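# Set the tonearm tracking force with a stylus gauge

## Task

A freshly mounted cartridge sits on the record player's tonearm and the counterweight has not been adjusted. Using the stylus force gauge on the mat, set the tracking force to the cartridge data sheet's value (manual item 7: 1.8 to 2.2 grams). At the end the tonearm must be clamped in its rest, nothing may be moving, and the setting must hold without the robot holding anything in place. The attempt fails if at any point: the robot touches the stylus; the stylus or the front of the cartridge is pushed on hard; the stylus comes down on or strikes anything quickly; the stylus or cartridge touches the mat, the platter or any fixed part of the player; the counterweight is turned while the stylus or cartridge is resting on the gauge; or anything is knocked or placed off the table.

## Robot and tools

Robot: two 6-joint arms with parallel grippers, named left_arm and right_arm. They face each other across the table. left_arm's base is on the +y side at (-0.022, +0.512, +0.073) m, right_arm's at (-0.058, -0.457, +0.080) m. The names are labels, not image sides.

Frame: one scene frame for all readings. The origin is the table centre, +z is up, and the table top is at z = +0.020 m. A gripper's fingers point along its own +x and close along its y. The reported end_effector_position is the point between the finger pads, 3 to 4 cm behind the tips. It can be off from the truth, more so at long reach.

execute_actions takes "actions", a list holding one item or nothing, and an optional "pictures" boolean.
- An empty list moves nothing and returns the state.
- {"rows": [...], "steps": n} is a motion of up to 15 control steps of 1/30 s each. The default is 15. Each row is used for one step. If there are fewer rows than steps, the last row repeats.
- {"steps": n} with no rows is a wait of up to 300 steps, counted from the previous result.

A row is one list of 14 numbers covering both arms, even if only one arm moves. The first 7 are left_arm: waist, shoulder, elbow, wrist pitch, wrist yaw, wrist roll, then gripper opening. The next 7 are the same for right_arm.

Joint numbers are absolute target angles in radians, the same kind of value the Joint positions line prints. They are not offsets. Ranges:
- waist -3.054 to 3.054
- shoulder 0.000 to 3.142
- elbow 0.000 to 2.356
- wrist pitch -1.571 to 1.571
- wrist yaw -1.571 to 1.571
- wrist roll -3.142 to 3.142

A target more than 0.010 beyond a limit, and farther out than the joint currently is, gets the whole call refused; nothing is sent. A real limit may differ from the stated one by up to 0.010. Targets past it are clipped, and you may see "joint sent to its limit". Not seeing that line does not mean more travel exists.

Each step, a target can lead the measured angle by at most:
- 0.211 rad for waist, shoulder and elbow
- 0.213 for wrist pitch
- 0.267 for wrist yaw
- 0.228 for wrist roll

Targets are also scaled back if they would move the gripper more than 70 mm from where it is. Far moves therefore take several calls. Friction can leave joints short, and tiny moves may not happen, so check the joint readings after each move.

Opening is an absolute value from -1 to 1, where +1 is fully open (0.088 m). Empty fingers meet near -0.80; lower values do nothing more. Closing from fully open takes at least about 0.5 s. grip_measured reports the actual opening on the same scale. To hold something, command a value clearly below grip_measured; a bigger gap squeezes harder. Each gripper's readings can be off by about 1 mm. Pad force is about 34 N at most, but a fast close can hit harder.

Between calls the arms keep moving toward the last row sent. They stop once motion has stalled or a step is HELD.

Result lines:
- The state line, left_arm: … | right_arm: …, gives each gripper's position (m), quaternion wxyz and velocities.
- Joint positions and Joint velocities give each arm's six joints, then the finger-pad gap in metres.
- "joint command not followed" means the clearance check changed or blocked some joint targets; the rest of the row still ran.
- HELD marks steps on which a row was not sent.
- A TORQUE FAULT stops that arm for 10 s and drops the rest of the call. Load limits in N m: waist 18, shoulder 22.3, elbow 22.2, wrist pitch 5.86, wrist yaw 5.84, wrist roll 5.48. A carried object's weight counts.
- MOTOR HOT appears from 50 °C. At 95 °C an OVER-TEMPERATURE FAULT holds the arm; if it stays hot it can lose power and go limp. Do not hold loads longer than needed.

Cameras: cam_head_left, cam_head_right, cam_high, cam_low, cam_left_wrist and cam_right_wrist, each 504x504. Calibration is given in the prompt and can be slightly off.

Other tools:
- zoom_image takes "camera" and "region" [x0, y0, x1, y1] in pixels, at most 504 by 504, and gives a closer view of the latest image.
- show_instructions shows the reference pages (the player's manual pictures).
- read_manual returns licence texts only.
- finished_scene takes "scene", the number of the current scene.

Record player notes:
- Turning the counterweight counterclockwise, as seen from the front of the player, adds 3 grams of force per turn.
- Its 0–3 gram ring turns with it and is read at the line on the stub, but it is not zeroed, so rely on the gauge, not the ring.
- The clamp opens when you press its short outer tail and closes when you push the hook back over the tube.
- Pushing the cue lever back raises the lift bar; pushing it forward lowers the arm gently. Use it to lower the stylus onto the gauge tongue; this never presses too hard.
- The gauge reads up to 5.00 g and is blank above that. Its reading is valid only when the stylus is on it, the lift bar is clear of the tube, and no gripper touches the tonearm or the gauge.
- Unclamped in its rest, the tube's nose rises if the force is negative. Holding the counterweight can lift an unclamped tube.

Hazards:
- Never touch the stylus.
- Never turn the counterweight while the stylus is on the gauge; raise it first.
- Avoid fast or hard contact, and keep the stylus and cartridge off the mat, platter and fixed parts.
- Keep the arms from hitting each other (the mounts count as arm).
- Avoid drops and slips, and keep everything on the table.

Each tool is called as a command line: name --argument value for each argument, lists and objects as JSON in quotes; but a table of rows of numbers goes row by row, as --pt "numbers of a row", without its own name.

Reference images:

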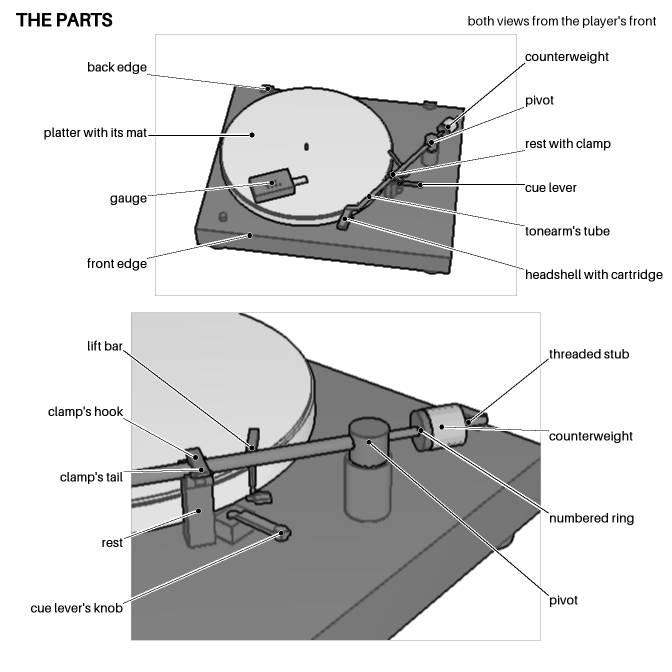

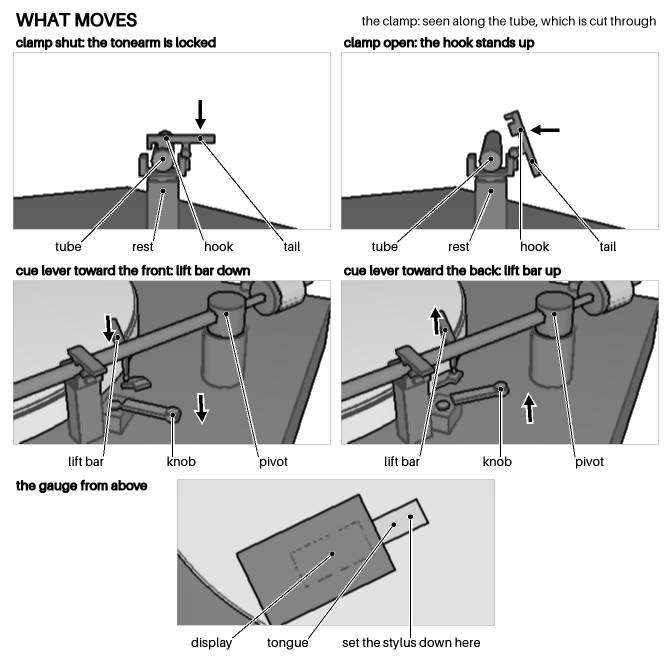

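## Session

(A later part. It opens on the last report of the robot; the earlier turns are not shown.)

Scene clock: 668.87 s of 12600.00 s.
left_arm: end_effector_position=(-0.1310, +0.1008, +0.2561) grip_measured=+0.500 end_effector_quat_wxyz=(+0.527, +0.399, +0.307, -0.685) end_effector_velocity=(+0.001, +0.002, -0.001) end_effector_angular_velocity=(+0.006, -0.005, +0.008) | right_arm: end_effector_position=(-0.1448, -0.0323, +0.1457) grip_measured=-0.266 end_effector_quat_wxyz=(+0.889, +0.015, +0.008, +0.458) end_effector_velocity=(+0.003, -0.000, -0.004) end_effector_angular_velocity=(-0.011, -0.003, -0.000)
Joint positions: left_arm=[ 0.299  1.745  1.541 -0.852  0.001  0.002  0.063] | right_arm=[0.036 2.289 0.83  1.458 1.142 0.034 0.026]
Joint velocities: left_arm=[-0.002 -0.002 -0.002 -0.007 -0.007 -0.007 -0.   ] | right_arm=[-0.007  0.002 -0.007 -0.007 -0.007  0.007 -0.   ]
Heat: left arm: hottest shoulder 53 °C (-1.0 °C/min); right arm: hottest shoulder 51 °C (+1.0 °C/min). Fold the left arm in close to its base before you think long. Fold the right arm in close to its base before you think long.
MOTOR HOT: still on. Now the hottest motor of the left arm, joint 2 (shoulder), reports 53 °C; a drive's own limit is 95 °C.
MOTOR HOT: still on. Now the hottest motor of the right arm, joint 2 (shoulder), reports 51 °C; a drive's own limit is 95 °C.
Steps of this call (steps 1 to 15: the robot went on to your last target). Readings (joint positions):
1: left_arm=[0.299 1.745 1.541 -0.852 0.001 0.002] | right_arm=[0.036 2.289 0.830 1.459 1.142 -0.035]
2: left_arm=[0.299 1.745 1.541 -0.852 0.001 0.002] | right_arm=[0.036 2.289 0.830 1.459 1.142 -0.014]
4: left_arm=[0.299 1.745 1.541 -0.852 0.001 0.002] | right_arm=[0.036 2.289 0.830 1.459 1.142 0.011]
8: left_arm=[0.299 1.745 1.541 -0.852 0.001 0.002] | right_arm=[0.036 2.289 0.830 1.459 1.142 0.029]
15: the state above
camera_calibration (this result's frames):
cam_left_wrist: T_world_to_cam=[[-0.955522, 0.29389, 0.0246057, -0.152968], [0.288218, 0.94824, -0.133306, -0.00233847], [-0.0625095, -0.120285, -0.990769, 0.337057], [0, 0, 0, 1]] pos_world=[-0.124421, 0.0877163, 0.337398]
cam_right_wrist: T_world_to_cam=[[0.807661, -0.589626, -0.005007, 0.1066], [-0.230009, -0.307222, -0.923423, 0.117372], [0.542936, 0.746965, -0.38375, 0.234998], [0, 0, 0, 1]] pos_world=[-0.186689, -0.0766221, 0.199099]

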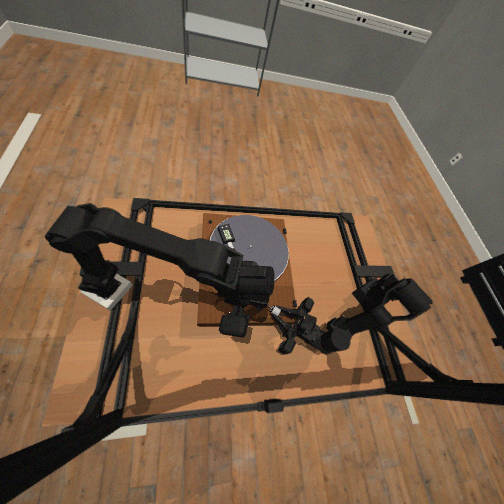

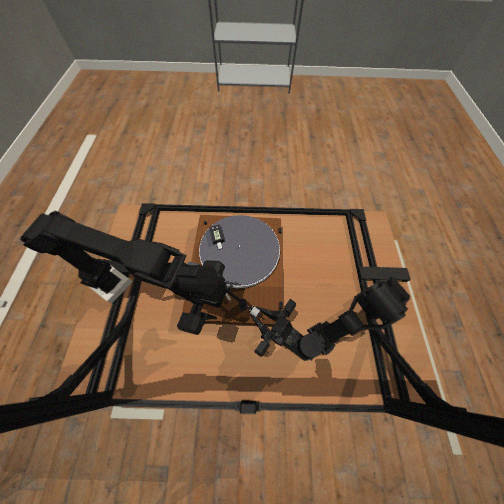

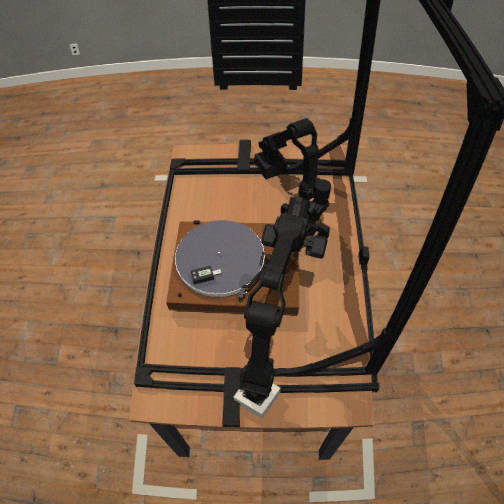

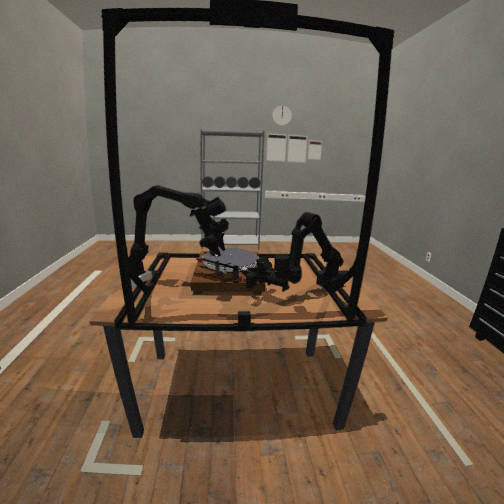

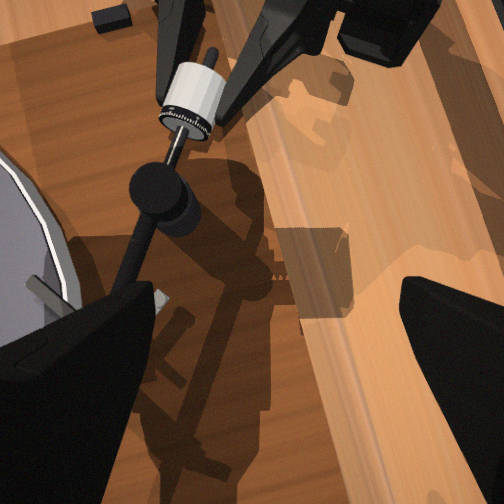

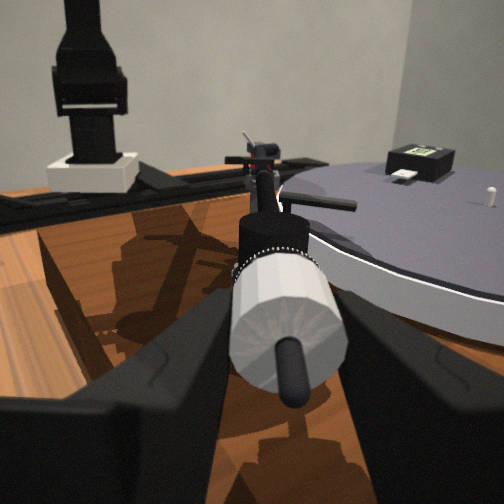

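execute_actions --actions '[{"rows":[[0.3,1.75,1.55,-0.85,0,0,0.5,0.037,2.283,0.833,1.461,1.144,0.034,-0.25],[0.3,1.75,1.55,-0.85,0,0,0.5,0.037,2.283,0.833,1.461,1.144,0.034,-0.1],[0.3,1.75,1.55,-0.85,0,0,0.5,0.037,2.283,0.833,1.461,1.144,0.034,0.0],[0.3,1.75,1.55,-0.85,0,0,0.5,0.037,2.283,0.833,1.461,1.144,0.034,0.0],[0.3,1.75,1.55,-0.85,0,0,0.5,0.037,2.283,0.833,1.461,1.144,0.034,0.0],[0.3,1.75,1.55,-0.85,0,0,0.5,0.037,2.283,0.833,1.461,1.144,0.034,0.0],[0.3,1.75,1.55,-0.85,0,0,0.5,0.037,2.283,0.833,1.461,1.144,-0.8,0.0]],"steps":15}]' --pictures false

execute_actions --actions '[{"steps":18}]' --pictures false

execute_actions --actions '[{"rows":[[0.3,1.75,1.55,-0.85,0,0,0.5,0.037,2.283,0.833,1.461,1.144,-0.8,-0.07],[0.3,1.75,1.55,-0.85,0,0,0.5,0.037,2.283,0.833,1.461,1.144,-0.8,-0.13],[0.3,1.75,1.55,-0.85,0,0,0.5,0.037,2.283,0.833,1.461,1.144,-0.8,-0.18],[0.3,1.75,1.55,-0.85,0,0,0.5,0.037,2.283,0.833,1.461,1.144,-0.8,-0.21],[0.3,1.75,1.55,-0.85,0,0,0.5,0.037,2.283,0.833,1.461,1.144,-0.8,-0.23],[0.3,1.75,1.55,-0.85,0,0,0.5,0.037,2.283,0.833,1.461,1.144,-0.8,-0.25],[0.3,1.75,1.55,-0.85,0,0,0.5,0.037,2.283,0.833,1.461,1.144,-0.8,-0.27],[0.3,1.75,1.55,-0.85,0,0,0.5,0.037,2.283,0.833,1.461,1.144,-0.8,-0.29],[0.3,1.75,1.55,-0.85,0,0,0.5,0.037,2.283,0.833,1.461,1.144,-0.8,-0.32],[0.3,1.75,1.55,-0.85,0,0,0.5,0.037,2.283,0.833,1.461,1.144,-0.8,-0.35],[0.3,1.75,1.55,-0.85,0,0,0.5,0.037,2.283,0.833,1.461,1.144,-0.8,-0.38]],"steps":15}]' --pictures false

execute_actions --actions '[{"rows":[[0.3,1.75,1.55,-0.85,0,0,0.5,0.037,2.283,0.833,1.461,1.144,-0.74,-0.38],[0.3,1.75,1.55,-0.85,0,0,0.5,0.037,2.283,0.833,1.461,1.144,-0.68,-0.38],[0.3,1.75,1.55,-0.85,0,0,0.5,0.037,2.283,0.833,1.461,1.144,-0.62,-0.38],[0.3,1.75,1.55,-0.85,0,0,0.5,0.037,2.283,0.833,1.461,1.144,-0.56,-0.38],[0.3,1.75,1.55,-0.85,0,0,0.5,0.037,2.283,0.833,1.461,1.144,-0.5,-0.38],[0.3,1.75,1.55,-0.85,0,0,0.5,0.037,2.283,0.833,1.461,1.144,-0.44,-0.38],[0.3,1.75,1.55,-0.85,0,0,0.5,0.037,2.283,0.833,1.461,1.144,-0.38,-0.38],[0.3,1.75,1.55,-0.85,0,0,0.5,0.037,2.283,0.833,1.461,1.144,-0.32,-0.38],[0.3,1.75,1.55,-0.85,0,0,0.5,0.037,2.283,0.833,1.461,1.144,-0.26,-0.38],[0.3,1.75,1.55,-0.85,0,0,0.5,0.037,2.283,0.833,1.461,1.144,-0.2,-0.38],[0.3,1.75,1.55,-0.85,0,0,0.5,0.037,2.283,0.833,1.461,1.144,-0.14,-0.38],[0.3,1.75,1.55,-0.85,0,0,0.5,0.037,2.283,0.833,1.461,1.144,-0.08,-0.38],[0.3,1.75,1.55,-0.85,0,0,0.5,0.037,2.283,0.833,1.461,1.144,-0.02,-0.38],[0.3,1.75,1.55,-0.85,0,0,0.5,0.037,2.283,0.833,1.461,1.144,0.04,-0.38]],"steps":15}]' --pictures false

execute_actions --actions '[{"steps":15}]' --pictures false

execute_actions --actions '[{"rows":[[0.3,1.75,1.55,-0.85,0,0,0.5,0.037,2.283,0.833,1.461,1.144,0.034,-0.25],[0.3,1.75,1.55,-0.85,0,0,0.5,0.037,2.283,0.833,1.461,1.144,0.034,-0.1],[0.3,1.75,1.55,-0.85,0,0,0.5,0.037,2.283,0.833,1.461,1.144,0.034,0.1],[0.3,1.75,1.55,-0.85,0,0,0.5,0.037,2.283,0.833,1.461,1.144,0.034,0.3]],"steps":12}]'

zoom_image --camera "cam_left_wrist" --region '[140, 60, 240, 160]'

Scene clock: 687.70 s of 12600.00 s.
left_arm: end_effector_position=(-0.1310, +0.1007, +0.2561) grip_measured=+0.500 end_effector_quat_wxyz=(+0.527, +0.399, +0.307, -0.685) end_effector_velocity=(+0.003, +0.002, -0.002) end_effector_angular_velocity=(+0.004, -0.032, -0.011) | right_arm: end_effector_position=(-0.1448, -0.0322, +0.1461) grip_measured=-0.003 end_effector_quat_wxyz=(+0.856, -0.239, -0.123, +0.441) end_effector_velocity=(-0.001, +0.002, -0.002) end_effector_angular_velocity=(-1.146, -1.592, +0.018)
Joint positions: left_arm=[ 0.299  1.745  1.542 -0.852  0.001  0.002  0.063] | right_arm=[ 0.036  2.289  0.83   1.461  1.142 -0.545  0.039]
Joint velocities: left_arm=[-0.002 -0.002 -0.007 -0.007 -0.022  0.022 -0.   ] | right_arm=[-0.002 -0.002 -0.002 -0.022 -0.022 -1.941  0.001]
Heat: left arm: hottest shoulder 53 °C (+0.0 °C/min); right arm: hottest shoulder 51 °C (+0.0 °C/min). Fold the left arm in close to its base before you think long. Fold the right arm in close to its base before you think long.
MOTOR HOT: still on. Now the hottest motor of the left arm, joint 2 (shoulder), reports 53 °C; a drive's own limit is 95 °C.
MOTOR HOT: still on. Now the hottest motor of the right arm, joint 2 (shoulder), reports 51 °C; a drive's own limit is 95 °C.
Steps of this call (steps 1 to 15: the robot went on to your last target; steps 16 to 90: nothing new was sent; then 15.33 s passed at rest; steps 91 to 105: all 15 steps of this action). Readings (joint positions):
91: left_arm=[0.299 1.745 1.542 -0.852 0.001 0.002] | right_arm=[0.036 2.289 0.830 1.458 1.142 0.036]
92: left_arm=[0.299 1.745 1.542 -0.852 0.001 0.002] | right_arm=[0.036 2.289 0.830 1.458 1.142 0.036]
94: left_arm=[0.299 1.745 1.542 -0.852 0.001 0.002] | right_arm=[0.036 2.289 0.830 1.459 1.142 0.036]
98: left_arm=[0.299 1.745 1.542 -0.852 0.001 0.002] | right_arm=[0.036 2.289 0.830 1.461 1.142 -0.088]
105: the state above

Scene clock: 688.30 s of 12600.00 s.
left_arm: end_effector_position=(-0.1308, +0.1007, +0.2561) grip_measured=+0.500 end_effector_quat_wxyz=(+0.527, +0.399, +0.307, -0.685) end_effector_velocity=(+0.002, -0.001, +0.001) end_effector_angular_velocity=(-0.011, -0.013, +0.015) | right_arm: end_effector_position=(-0.1448, -0.0322, +0.1463) grip_measured=+0.000 end_effector_quat_wxyz=(+0.820, -0.343, -0.177, +0.422) end_effector_velocity=(+0.003, -0.001, +0.001) end_effector_angular_velocity=(-0.006, -0.007, -0.024)
Joint positions: left_arm=[ 0.299  1.745  1.542 -0.852  0.001  0.002  0.063] | right_arm=[ 0.036  2.289  0.83   1.462  1.142 -0.795  0.039]
Joint velocities: left_arm=[-0.002 -0.002 -0.002  0.007 -0.022 -0.007 -0.   ] | right_arm=[-0.002 -0.002  0.002 -0.007  0.022 -0.007  0.   ]
Heat: left arm: hottest shoulder 53 °C (+0.0 °C/min); right arm: hottest shoulder 51 °C (+0.0 °C/min). Fold the left arm in close to its base before you think long. Fold the right arm in close to its base before you think long.
MOTOR HOT: still on. Now the hottest motor of the left arm, joint 2 (shoulder), reports 53 °C; a drive's own limit is 95 °C.
MOTOR HOT: still on. Now the hottest motor of the right arm, joint 2 (shoulder), reports 51 °C; a drive's own limit is 95 °C.
Steps of this call (steps 1 to 18: the robot went on to your last target). Readings (joint positions):
1: left_arm=[0.299 1.745 1.542 -0.852 0.001 0.002] | right_arm=[0.036 2.289 0.830 1.461 1.142 -0.611]
2: left_arm=[0.299 1.745 1.542 -0.852 0.001 0.002] | right_arm=[0.036 2.289 0.830 1.461 1.142 -0.667]
4: left_arm=[0.299 1.745 1.542 -0.852 0.001 0.002] | right_arm=[0.036 2.289 0.830 1.461 1.142 -0.734]
8: left_arm=[0.299 1.745 1.542 -0.852 0.001 0.002] | right_arm=[0.036 2.289 0.830 1.462 1.142 -0.781]
18: the state above

Scene clock: 688.80 s of 12600.00 s.
left_arm: end_effector_position=(-0.1308, +0.1007, +0.2561) grip_measured=+0.500 end_effector_quat_wxyz=(+0.527, +0.399, +0.307, -0.685) end_effector_velocity=(+0.000, +0.002, -0.003) end_effector_angular_velocity=(+0.009, -0.013, -0.005) | right_arm: end_effector_position=(-0.1449, -0.0321, +0.1463) grip_measured=-0.262 end_effector_quat_wxyz=(+0.820, -0.343, -0.178, +0.423) end_effector_velocity=(+0.000, +0.000, +0.001) end_effector_angular_velocity=(+0.002, -0.002, +0.005)
Joint positions: left_arm=[ 0.299  1.745  1.542 -0.852  0.001  0.002  0.063] | right_arm=[ 0.036  2.289  0.83   1.461  1.141 -0.796  0.026]
Joint velocities: left_arm=[-0.002  0.002 -0.002 -0.007 -0.007  0.007 -0.   ] | right_arm=[-0.002 -0.002 -0.002  0.007 -0.007 -0.007 -0.   ]
Heat: left arm: hottest shoulder 53 °C (+0.0 °C/min); right arm: hottest shoulder 51 °C (+0.0 °C/min). Fold the left arm in close to its base before you think long. Fold the right arm in close to its base before you think long.
MOTOR HOT: still on. Now the hottest motor of the left arm, joint 2 (shoulder), reports 53 °C; a drive's own limit is 95 °C.
MOTOR HOT: still on. Now the hottest motor of the right arm, joint 2 (shoulder), reports 51 °C; a drive's own limit is 95 °C.
Steps of this call (steps 1 to 15: all 15 steps of this action). Readings (joint positions):
1: left_arm=[0.299 1.745 1.542 -0.852 0.001 0.002] | right_arm=[0.036 2.289 0.830 1.462 1.142 -0.795]
2: left_arm=[0.299 1.745 1.542 -0.852 0.001 0.002] | right_arm=[0.036 2.289 0.830 1.462 1.142 -0.795]
4: left_arm=[0.299 1.745 1.542 -0.852 0.001 0.002] | right_arm=[0.036 2.289 0.830 1.462 1.142 -0.796]
8: left_arm=[0.299 1.745 1.542 -0.852 0.001 0.002] | right_arm=[0.036 2.289 0.830 1.462 1.142 -0.796]
15: the state above

Scene clock: 689.30 s of 12600.00 s.
left_arm: end_effector_position=(-0.1308, +0.1007, +0.2561) grip_measured=+0.500 end_effector_quat_wxyz=(+0.527, +0.399, +0.307, -0.685) end_effector_velocity=(+0.001, +0.002, -0.001) end_effector_angular_velocity=(+0.006, -0.005, +0.008) | right_arm: end_effector_position=(-0.1442, -0.0316, +0.1462) grip_measured=-0.263 end_effector_quat_wxyz=(+0.888, -0.028, -0.015, +0.459) end_effector_velocity=(+0.002, +0.001, -0.001) end_effector_angular_velocity=(+0.694, +0.982, +0.001)
Joint positions: left_arm=[ 0.299  1.745  1.542 -0.852  0.001  0.002  0.063] | right_arm=[ 0.034  2.289  0.83   1.461  1.138 -0.064  0.026]
Joint velocities: left_arm=[-0.002 -0.002 -0.002 -0.007 -0.007 -0.007  0.   ] | right_arm=[-0.007 -0.002 -0.002 -0.007 -0.007  1.209 -0.   ]
Heat: left arm: hottest shoulder 53 °C (+0.0 °C/min); right arm: hottest shoulder 51 °C (+0.0 °C/min). Fold the left arm in close to its base before you think long. Fold the right arm in close to its base before you think long.
MOTOR HOT: still on. Now the hottest motor of the left arm, joint 2 (shoulder), reports 53 °C; a drive's own limit is 95 °C.
MOTOR HOT: still on. Now the hottest motor of the right arm, joint 2 (shoulder), reports 51 °C; a drive's own limit is 95 °C.
Steps of this call (steps 1 to 15: all 15 steps of this action). Readings (joint positions):
1: left_arm=[0.299 1.745 1.542 -0.852 0.001 0.002] | right_arm=[0.036 2.289 0.830 1.461 1.141 -0.788]
2: left_arm=[0.299 1.745 1.542 -0.852 0.001 0.002] | right_arm=[0.036 2.289 0.830 1.461 1.141 -0.761]
4: left_arm=[0.299 1.745 1.542 -0.852 0.001 0.002] | right_arm=[0.036 2.289 0.830 1.461 1.141 -0.675]
8: left_arm=[0.299 1.745 1.542 -0.852 0.001 0.002] | right_arm=[0.035 2.289 0.830 1.461 1.139 -0.461]
15: the state above

Scene clock: 689.80 s of 12600.00 s.
left_arm: end_effector_position=(-0.1309, +0.1007, +0.2560) grip_measured=+0.500 end_effector_quat_wxyz=(+0.527, +0.399, +0.307, -0.685) end_effector_velocity=(+0.001, +0.005, -0.002) end_effector_angular_velocity=(+0.021, -0.008, +0.008) | right_arm: end_effector_position=(-0.1442, -0.0316, +0.1461) grip_measured=-0.263 end_effector_quat_wxyz=(+0.888, +0.016, +0.008, +0.459) end_effector_velocity=(-0.002, +0.000, +0.001) end_effector_angular_velocity=(-0.006, -0.007, +0.010)
Joint positions: left_arm=[ 0.299  1.745  1.542 -0.852  0.001  0.002  0.063] | right_arm=[0.034 2.289 0.83  1.46  1.138 0.034 0.026]
Joint velocities: left_arm=[-0.002 -0.002 -0.002 -0.022 -0.007 -0.007 -0.   ] | right_arm=[ 0.002 -0.007 -0.002 -0.007 -0.007 -0.007 -0.   ]
Heat: left arm: hottest shoulder 53 °C (+0.0 °C/min); right arm: hottest shoulder 51 °C (+0.0 °C/min). Fold the left arm in close to its base before you think long. Fold the right arm in close to its base before you think long.
MOTOR HOT: still on. Now the hottest motor of the left arm, joint 2 (shoulder), reports 53 °C; a drive's own limit is 95 °C.
MOTOR HOT: still on. Now the hottest motor of the right arm, joint 2 (shoulder), reports 51 °C; a drive's own limit is 95 °C.
Steps of this call (steps 1 to 15: the robot went on to your last target). Readings (joint positions):
1: left_arm=[0.299 1.745 1.542 -0.852 0.001 0.002] | right_arm=[0.034 2.289 0.830 1.461 1.138 -0.034]
2: left_arm=[0.299 1.745 1.542 -0.852 0.001 0.002] | right_arm=[0.034 2.289 0.830 1.460 1.138 -0.013]
4: left_arm=[0.299 1.745 1.542 -0.852 0.001 0.002] | right_arm=[0.034 2.289 0.830 1.460 1.137 0.012]
8: left_arm=[0.299 1.745 1.542 -0.852 0.001 0.002] | right_arm=[0.034 2.289 0.830 1.460 1.137 0.029]
15: the state above

Scene clock: 690.20 s of 12600.00 s.
left_arm: end_effector_position=(-0.1309, +0.1007, +0.2560) grip_measured=+0.500 end_effector_quat_wxyz=(+0.527, +0.399, +0.307, -0.685) end_effector_velocity=(-0.001, +0.005, -0.002) end_effector_angular_velocity=(+0.026, +0.011, +0.013) | right_arm: end_effector_position=(-0.1443, -0.0318, +0.1461) grip_measured=+0.283 end_effector_quat_wxyz=(+0.889, +0.016, +0.008, +0.458) end_effector_velocity=(-0.002, +0.001, +0.001) end_effector_angular_velocity=(-0.015, -0.019, +0.010)
Joint positions: left_arm=[ 0.299  1.745  1.542 -0.852  0.001  0.002  0.063] | right_arm=[0.035 2.289 0.83  1.46  1.139 0.034 0.053]
Joint velocities: left_arm=[-0.002 -0.002 -0.002 -0.022  0.007 -0.022 -0.   ] | right_arm=[ 0.002 -0.002  0.002 -0.007 -0.007 -0.022  0.009]
Heat: left arm: hottest shoulder 53 °C (+0.0 °C/min); right arm: hottest shoulder 51 °C (+0.0 °C/min). Fold the left arm in close to its base before you think long. Fold the right arm in close to its base before you think long.
MOTOR HOT: still on. Now the hottest motor of the left arm, joint 2 (shoulder), reports 53 °C; a drive's own limit is 95 °C.
MOTOR HOT: still on. Now the hottest motor of the right arm, joint 2 (shoulder), reports 51 °C; a drive's own limit is 95 °C.
Steps of this call (steps 1 to 12: all 12 steps of this action). Readings (joint positions):
1: left_arm=[0.299 1.745 1.542 -0.852 0.001 0.002] | right_arm=[0.034 2.289 0.830 1.460 1.138 0.034]
2: left_arm=[0.299 1.745 1.542 -0.852 0.001 0.002] | right_arm=[0.034 2.289 0.830 1.460 1.138 0.034]
4: left_arm=[0.299 1.745 1.542 -0.852 0.001 0.002] | right_arm=[0.034 2.289 0.830 1.460 1.139 0.034]
8: left_arm=[0.299 1.745 1.542 -0.852 0.001 0.002] | right_arm=[0.035 2.289 0.830 1.460 1.139 0.034]
12: the state above
camera_calibration (this result's frames):
cam_left_wrist: T_world_to_cam=[[-0.955637, 0.293517, 0.0246213, -0.152778], [0.287869, 0.948399, -0.132929, -0.00239754], [-0.0623675, -0.119944, -0.99082, 0.336872], [0, 0, 0, 1]] pos_world=[-0.1243, 0.0875223, 0.337222]
cam_right_wrist: T_world_to_cam=[[0.807877, -0.589304, -0.00747963, 0.106888], [-0.231233, -0.305273, -0.923764, 0.117955], [0.542095, 0.748017, -0.382889, 0.234351], [0, 0, 0, 1]] pos_world=[-0.186117, -0.0763005, 0.199493]

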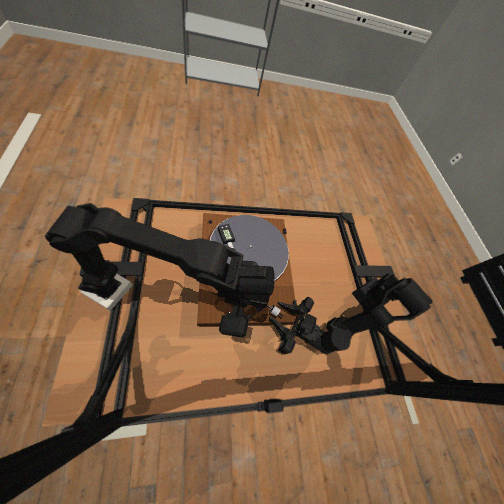

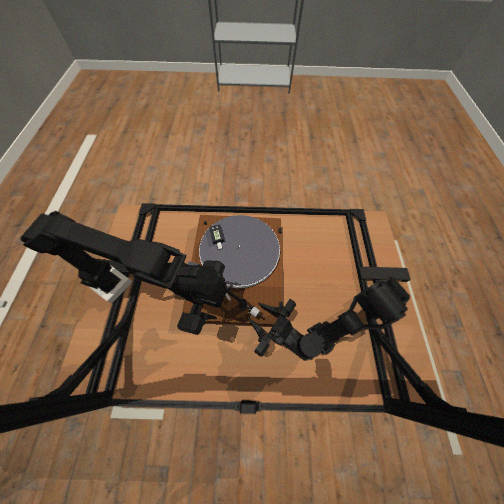

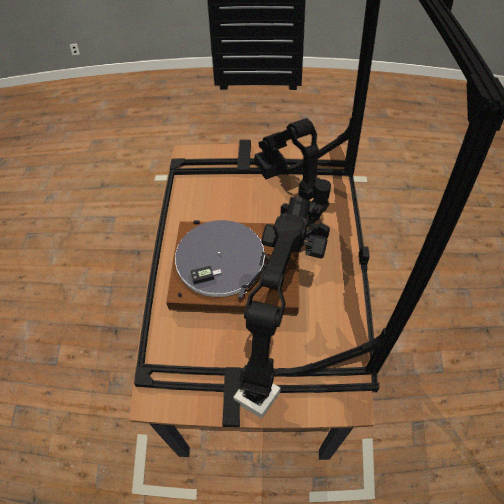

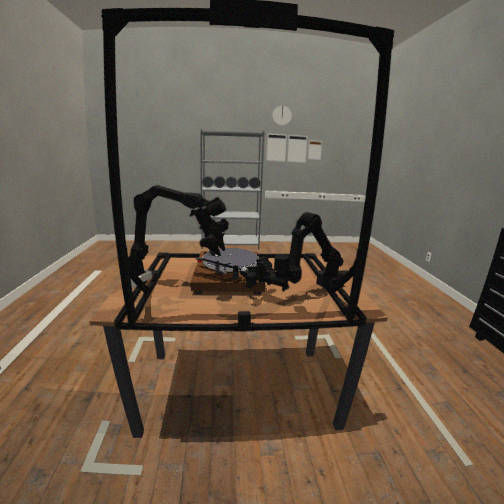

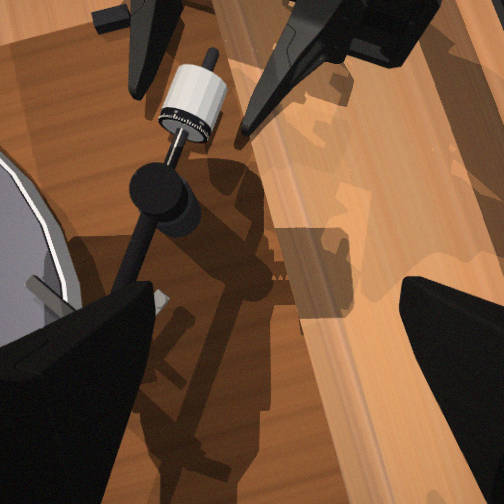

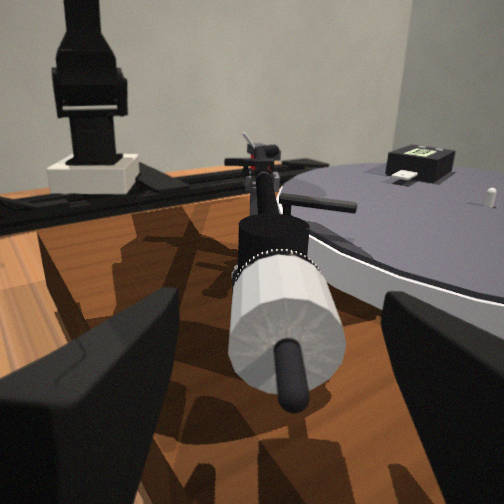

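Region (140, 60, 240, 160) of cam_left_wrist's 504x504 image, scaled by 5.040, with more detail than that image has.

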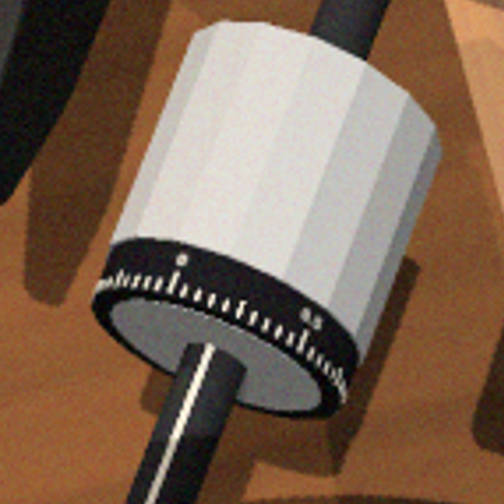

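execute_actions --actions '[{"rows":[[0.3,1.6,1.5,-0.85,0,0,0.5,0.07,2.28,0.815,1.47,1.18,0,0.3],[0.3,1.5,1.4,-0.85,0,0,0.5,0.1,2.277,0.8,1.48,1.21,0,0.3],[0.3,1.4,1.3,-0.85,0,0,0.5,0.13,2.272,0.787,1.49,1.24,0,0.3],[0.3,1.3,1.2,-0.85,0,0,0.5,0.16,2.268,0.772,1.5,1.27,0,0.3],[0.3,1.2,1.1,-0.85,0,0,0.5,0.182,2.265,0.76,1.505,1.29,0,0.3]],"steps":15}]' --pictures false

execute_actions --actions '[{"rows":[[0.3,1.2,1.1,-0.85,0,0,0.5,0.182,1.7,0.775,0.93,1.29,0,0.3]],"steps":15}]' --pictures false

execute_actions --actions '[{"steps":30}]'

zoom_image --camera "cam_head_right" --region '[180, 240, 300, 340]'

Scene clock: 696.03 s of 12600.00 s.
left_arm: end_effector_position=(-0.1001, +0.2174, +0.2856) grip_measured=+0.500 end_effector_quat_wxyz=(+0.544, +0.359, +0.276, -0.707) end_effector_velocity=(+0.005, +0.018, -0.036) end_effector_angular_velocity=(+0.092, -0.026, +0.008) | right_arm: end_effector_position=(-0.1786, -0.0719, +0.1435) grip_measured=+0.300 end_effector_quat_wxyz=(+0.888, -0.001, +0.000, +0.460) end_effector_velocity=(+0.001, -0.002, -0.001) end_effector_angular_velocity=(-0.015, -0.020, -0.005)
Joint positions: left_arm=[ 0.299  1.209  1.12  -0.85   0.001  0.002  0.063] | right_arm=[0.183 2.275 0.767 1.502 1.283 0.005 0.054]
Joint velocities: left_arm=[-0.002 -0.022 -0.11  -0.007 -0.007 -0.007  0.   ] | right_arm=[ 0.002  0.002 -0.007  0.007  0.007 -0.022 -0.   ]
Heat: left arm: hottest shoulder 53 °C (+0.0 °C/min); right arm: hottest shoulder 51 °C (+1.0 °C/min). Fold the left arm in close to its base before you think long. Fold the right arm in close to its base before you think long.
MOTOR HOT: still on. Now the hottest motor of the left arm, joint 2 (shoulder), reports 53 °C; a drive's own limit is 95 °C.
MOTOR HOT: still on. Now the hottest motor of the right arm, joint 2 (shoulder), reports 51 °C; a drive's own limit is 95 °C.
Steps of this call (steps 1 to 15: the robot went on to your last target; steps 16 to 90: nothing new was sent; then 2.33 s passed at rest; steps 91 to 105: all 15 steps of this action). Readings (joint positions):
91: left_arm=[0.299 1.726 1.535 -0.846 0.001 0.002] | right_arm=[0.037 2.289 0.830 1.461 1.149 0.028]
92: left_arm=[0.299 1.690 1.502 -0.839 0.001 0.002] | right_arm=[0.046 2.288 0.826 1.466 1.165 0.021]
94: left_arm=[0.299 1.579 1.393 -0.848 0.001 0.002] | right_arm=[0.085 2.285 0.808 1.479 1.209 0.013]
98: left_arm=[0.299 1.331 1.189 -0.856 0.001 0.002] | right_arm=[0.173 2.278 0.774 1.497 1.265 0.006]
105: the state above

Scene clock: 696.53 s of 12600.00 s.
left_arm: end_effector_position=(-0.0998, +0.2189, +0.2824) grip_measured=+0.500 end_effector_quat_wxyz=(+0.543, +0.361, +0.278, -0.705) end_effector_velocity=(+0.004, +0.000, +0.001) end_effector_angular_velocity=(+0.001, -0.005, +0.033) | right_arm: end_effector_position=(-0.1686, -0.0842, +0.2858) grip_measured=+0.300 end_effector_quat_wxyz=(+0.889, +0.006, +0.002, +0.459) end_effector_velocity=(+0.001, +0.000, -0.014) end_effector_angular_velocity=(-0.118, -0.101, +0.005)
Joint positions: left_arm=[ 0.299  1.207  1.11  -0.85   0.001  0.002  0.063] | right_arm=[0.183 1.708 0.778 0.939 1.287 0.004 0.054]
Joint velocities: left_arm=[ 0.002 -0.002  0.002 -0.007 -0.022 -0.022  0.   ] | right_arm=[-0.002 -0.007 -0.002 -0.139 -0.007 -0.022 -0.   ]
Heat: left arm: hottest shoulder 53 °C (+0.0 °C/min); right arm: hottest shoulder 51 °C (+1.0 °C/min). Fold the left arm in close to its base before you think long. Fold the right arm in close to its base before you think long.
MOTOR HOT: still on. Now the hottest motor of the left arm, joint 2 (shoulder), reports 53 °C; a drive's own limit is 95 °C.
MOTOR HOT: still on. Now the hottest motor of the right arm, joint 2 (shoulder), reports 51 °C; a drive's own limit is 95 °C.
Steps of this call (steps 1 to 15: all 15 steps of this action). Readings (joint positions):
1: left_arm=[0.299 1.208 1.117 -0.850 0.001 0.002] | right_arm=[0.183 2.244 0.766 1.445 1.284 0.003]
2: left_arm=[0.299 1.208 1.114 -0.850 0.001 0.002] | right_arm=[0.183 2.201 0.761 1.373 1.284 0.002]
4: left_arm=[0.299 1.208 1.111 -0.850 0.001 0.002] | right_arm=[0.183 2.087 0.763 1.254 1.286 0.002]
8: left_arm=[0.299 1.207 1.110 -0.850 0.001 0.002] | right_arm=[0.183 1.844 0.772 1.030 1.286 0.002]
15: the state above

Scene clock: 697.53 s of 12600.00 s.
left_arm: end_effector_position=(-0.0998, +0.2189, +0.2824) grip_measured=+0.500 end_effector_quat_wxyz=(+0.543, +0.361, +0.278, -0.705) end_effector_velocity=(-0.001, +0.002, +0.001) end_effector_angular_velocity=(+0.007, +0.018, +0.011) | right_arm: end_effector_position=(-0.1686, -0.0843, +0.2853) grip_measured=+0.300 end_effector_quat_wxyz=(+0.889, +0.003, +0.001, +0.459) end_effector_velocity=(+0.002, +0.001, -0.002) end_effector_angular_velocity=(-0.014, -0.014, -0.000)
Joint positions: left_arm=[ 0.299  1.207  1.11  -0.85   0.001  0.002  0.063] | right_arm=[0.183 1.707 0.778 0.932 1.287 0.004 0.054]
Joint velocities: left_arm=[-0.002 -0.002  0.002 -0.007  0.007 -0.022 -0.   ] | right_arm=[-0.007  0.002 -0.002 -0.007 -0.007 -0.007 -0.   ]
Heat: left arm: hottest shoulder 53 °C (+0.0 °C/min); right arm: hottest shoulder 51 °C (+1.0 °C/min). Fold the left arm in close to its base before you think long. Fold the right arm in close to its base before you think long.
MOTOR HOT: still on. Now the hottest motor of the left arm, joint 2 (shoulder), reports 53 °C; a drive's own limit is 95 °C.
MOTOR HOT: still on. Now the hottest motor of the right arm, joint 2 (shoulder), reports 51 °C; a drive's own limit is 95 °C.
Steps of this call (steps 1 to 15: the robot went on to your last target; steps 16 to 30: nothing new was sent). Readings (joint positions):
1: left_arm=[0.299 1.207 1.110 -0.850 0.001 0.002] | right_arm=[0.183 1.708 0.778 0.936 1.287 0.004]
2: left_arm=[0.299 1.207 1.110 -0.850 0.001 0.002] | right_arm=[0.183 1.708 0.778 0.935 1.287 0.004]
4: left_arm=[0.299 1.207 1.110 -0.850 0.001 0.002] | right_arm=[0.183 1.707 0.778 0.935 1.287 0.004]
8: left_arm=[0.299 1.207 1.110 -0.850 0.001 0.002] | right_arm=[0.183 1.707 0.778 0.932 1.287 0.004]
30: the state above
All arms were judged still, so your last target was given up. Only a new action makes them travel on or press farther. Fingers that are still opening or closing keep moving.
camera_calibration (this result's frames):
cam_left_wrist: T_world_to_cam=[[-0.955019, 0.295867, 0.0200498, -0.157576], [0.282713, 0.928795, -0.239612, -0.086031], [-0.0895154, -0.223165, -0.970662, 0.393383], [0, 0, 0, 1]] pos_world=[-0.0909524, 0.214316, 0.364387]
cam_right_wrist: T_world_to_cam=[[0.808373, -0.588278, 0.0215094, 0.0885437], [-0.208903, -0.320838, -0.923809, 0.227413], [0.550357, 0.742289, -0.382249, 0.340763], [0, 0, 0, 1]] pos_world=[-0.21161, -0.127893, 0.338438]

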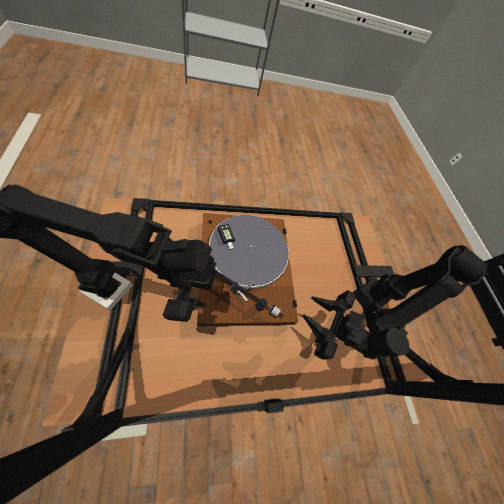

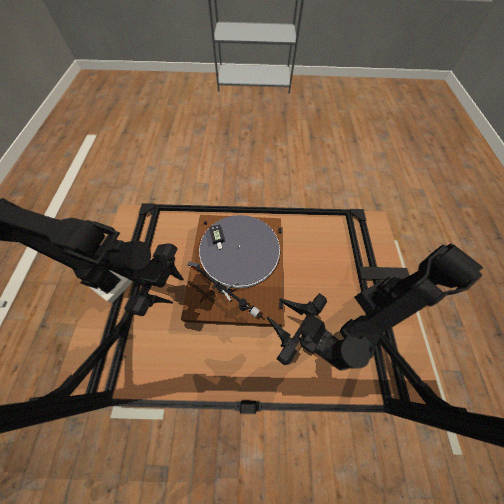

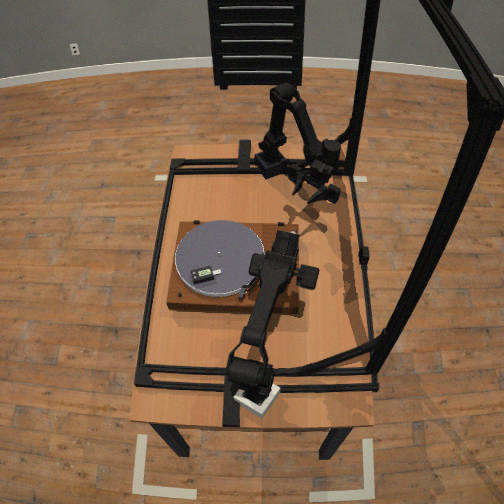

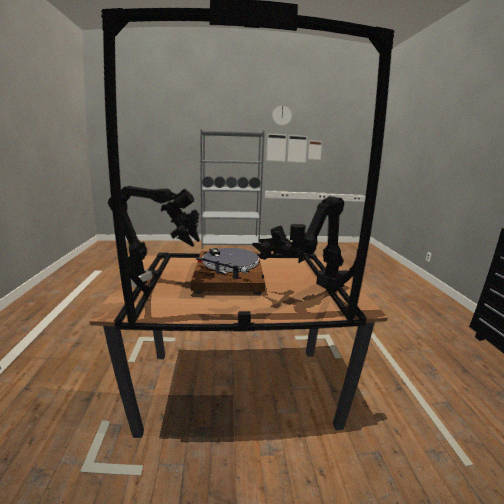

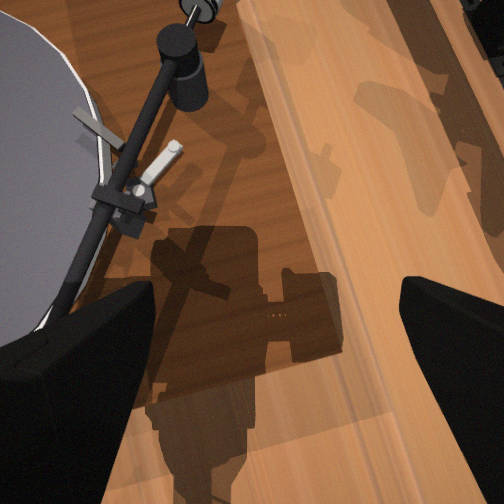

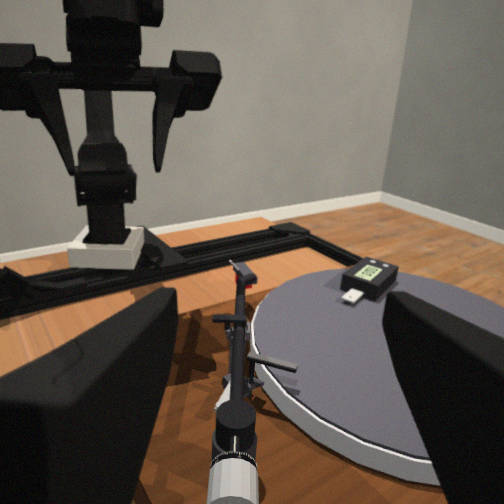

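Region (180, 240, 300, 340) of cam_head_right's 504x504 image, scaled by 4.200, with more detail than that image has.

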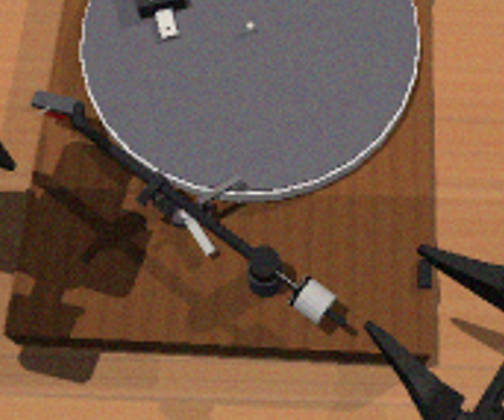

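finished_scene --scene 1

The scene is finished: the task was done.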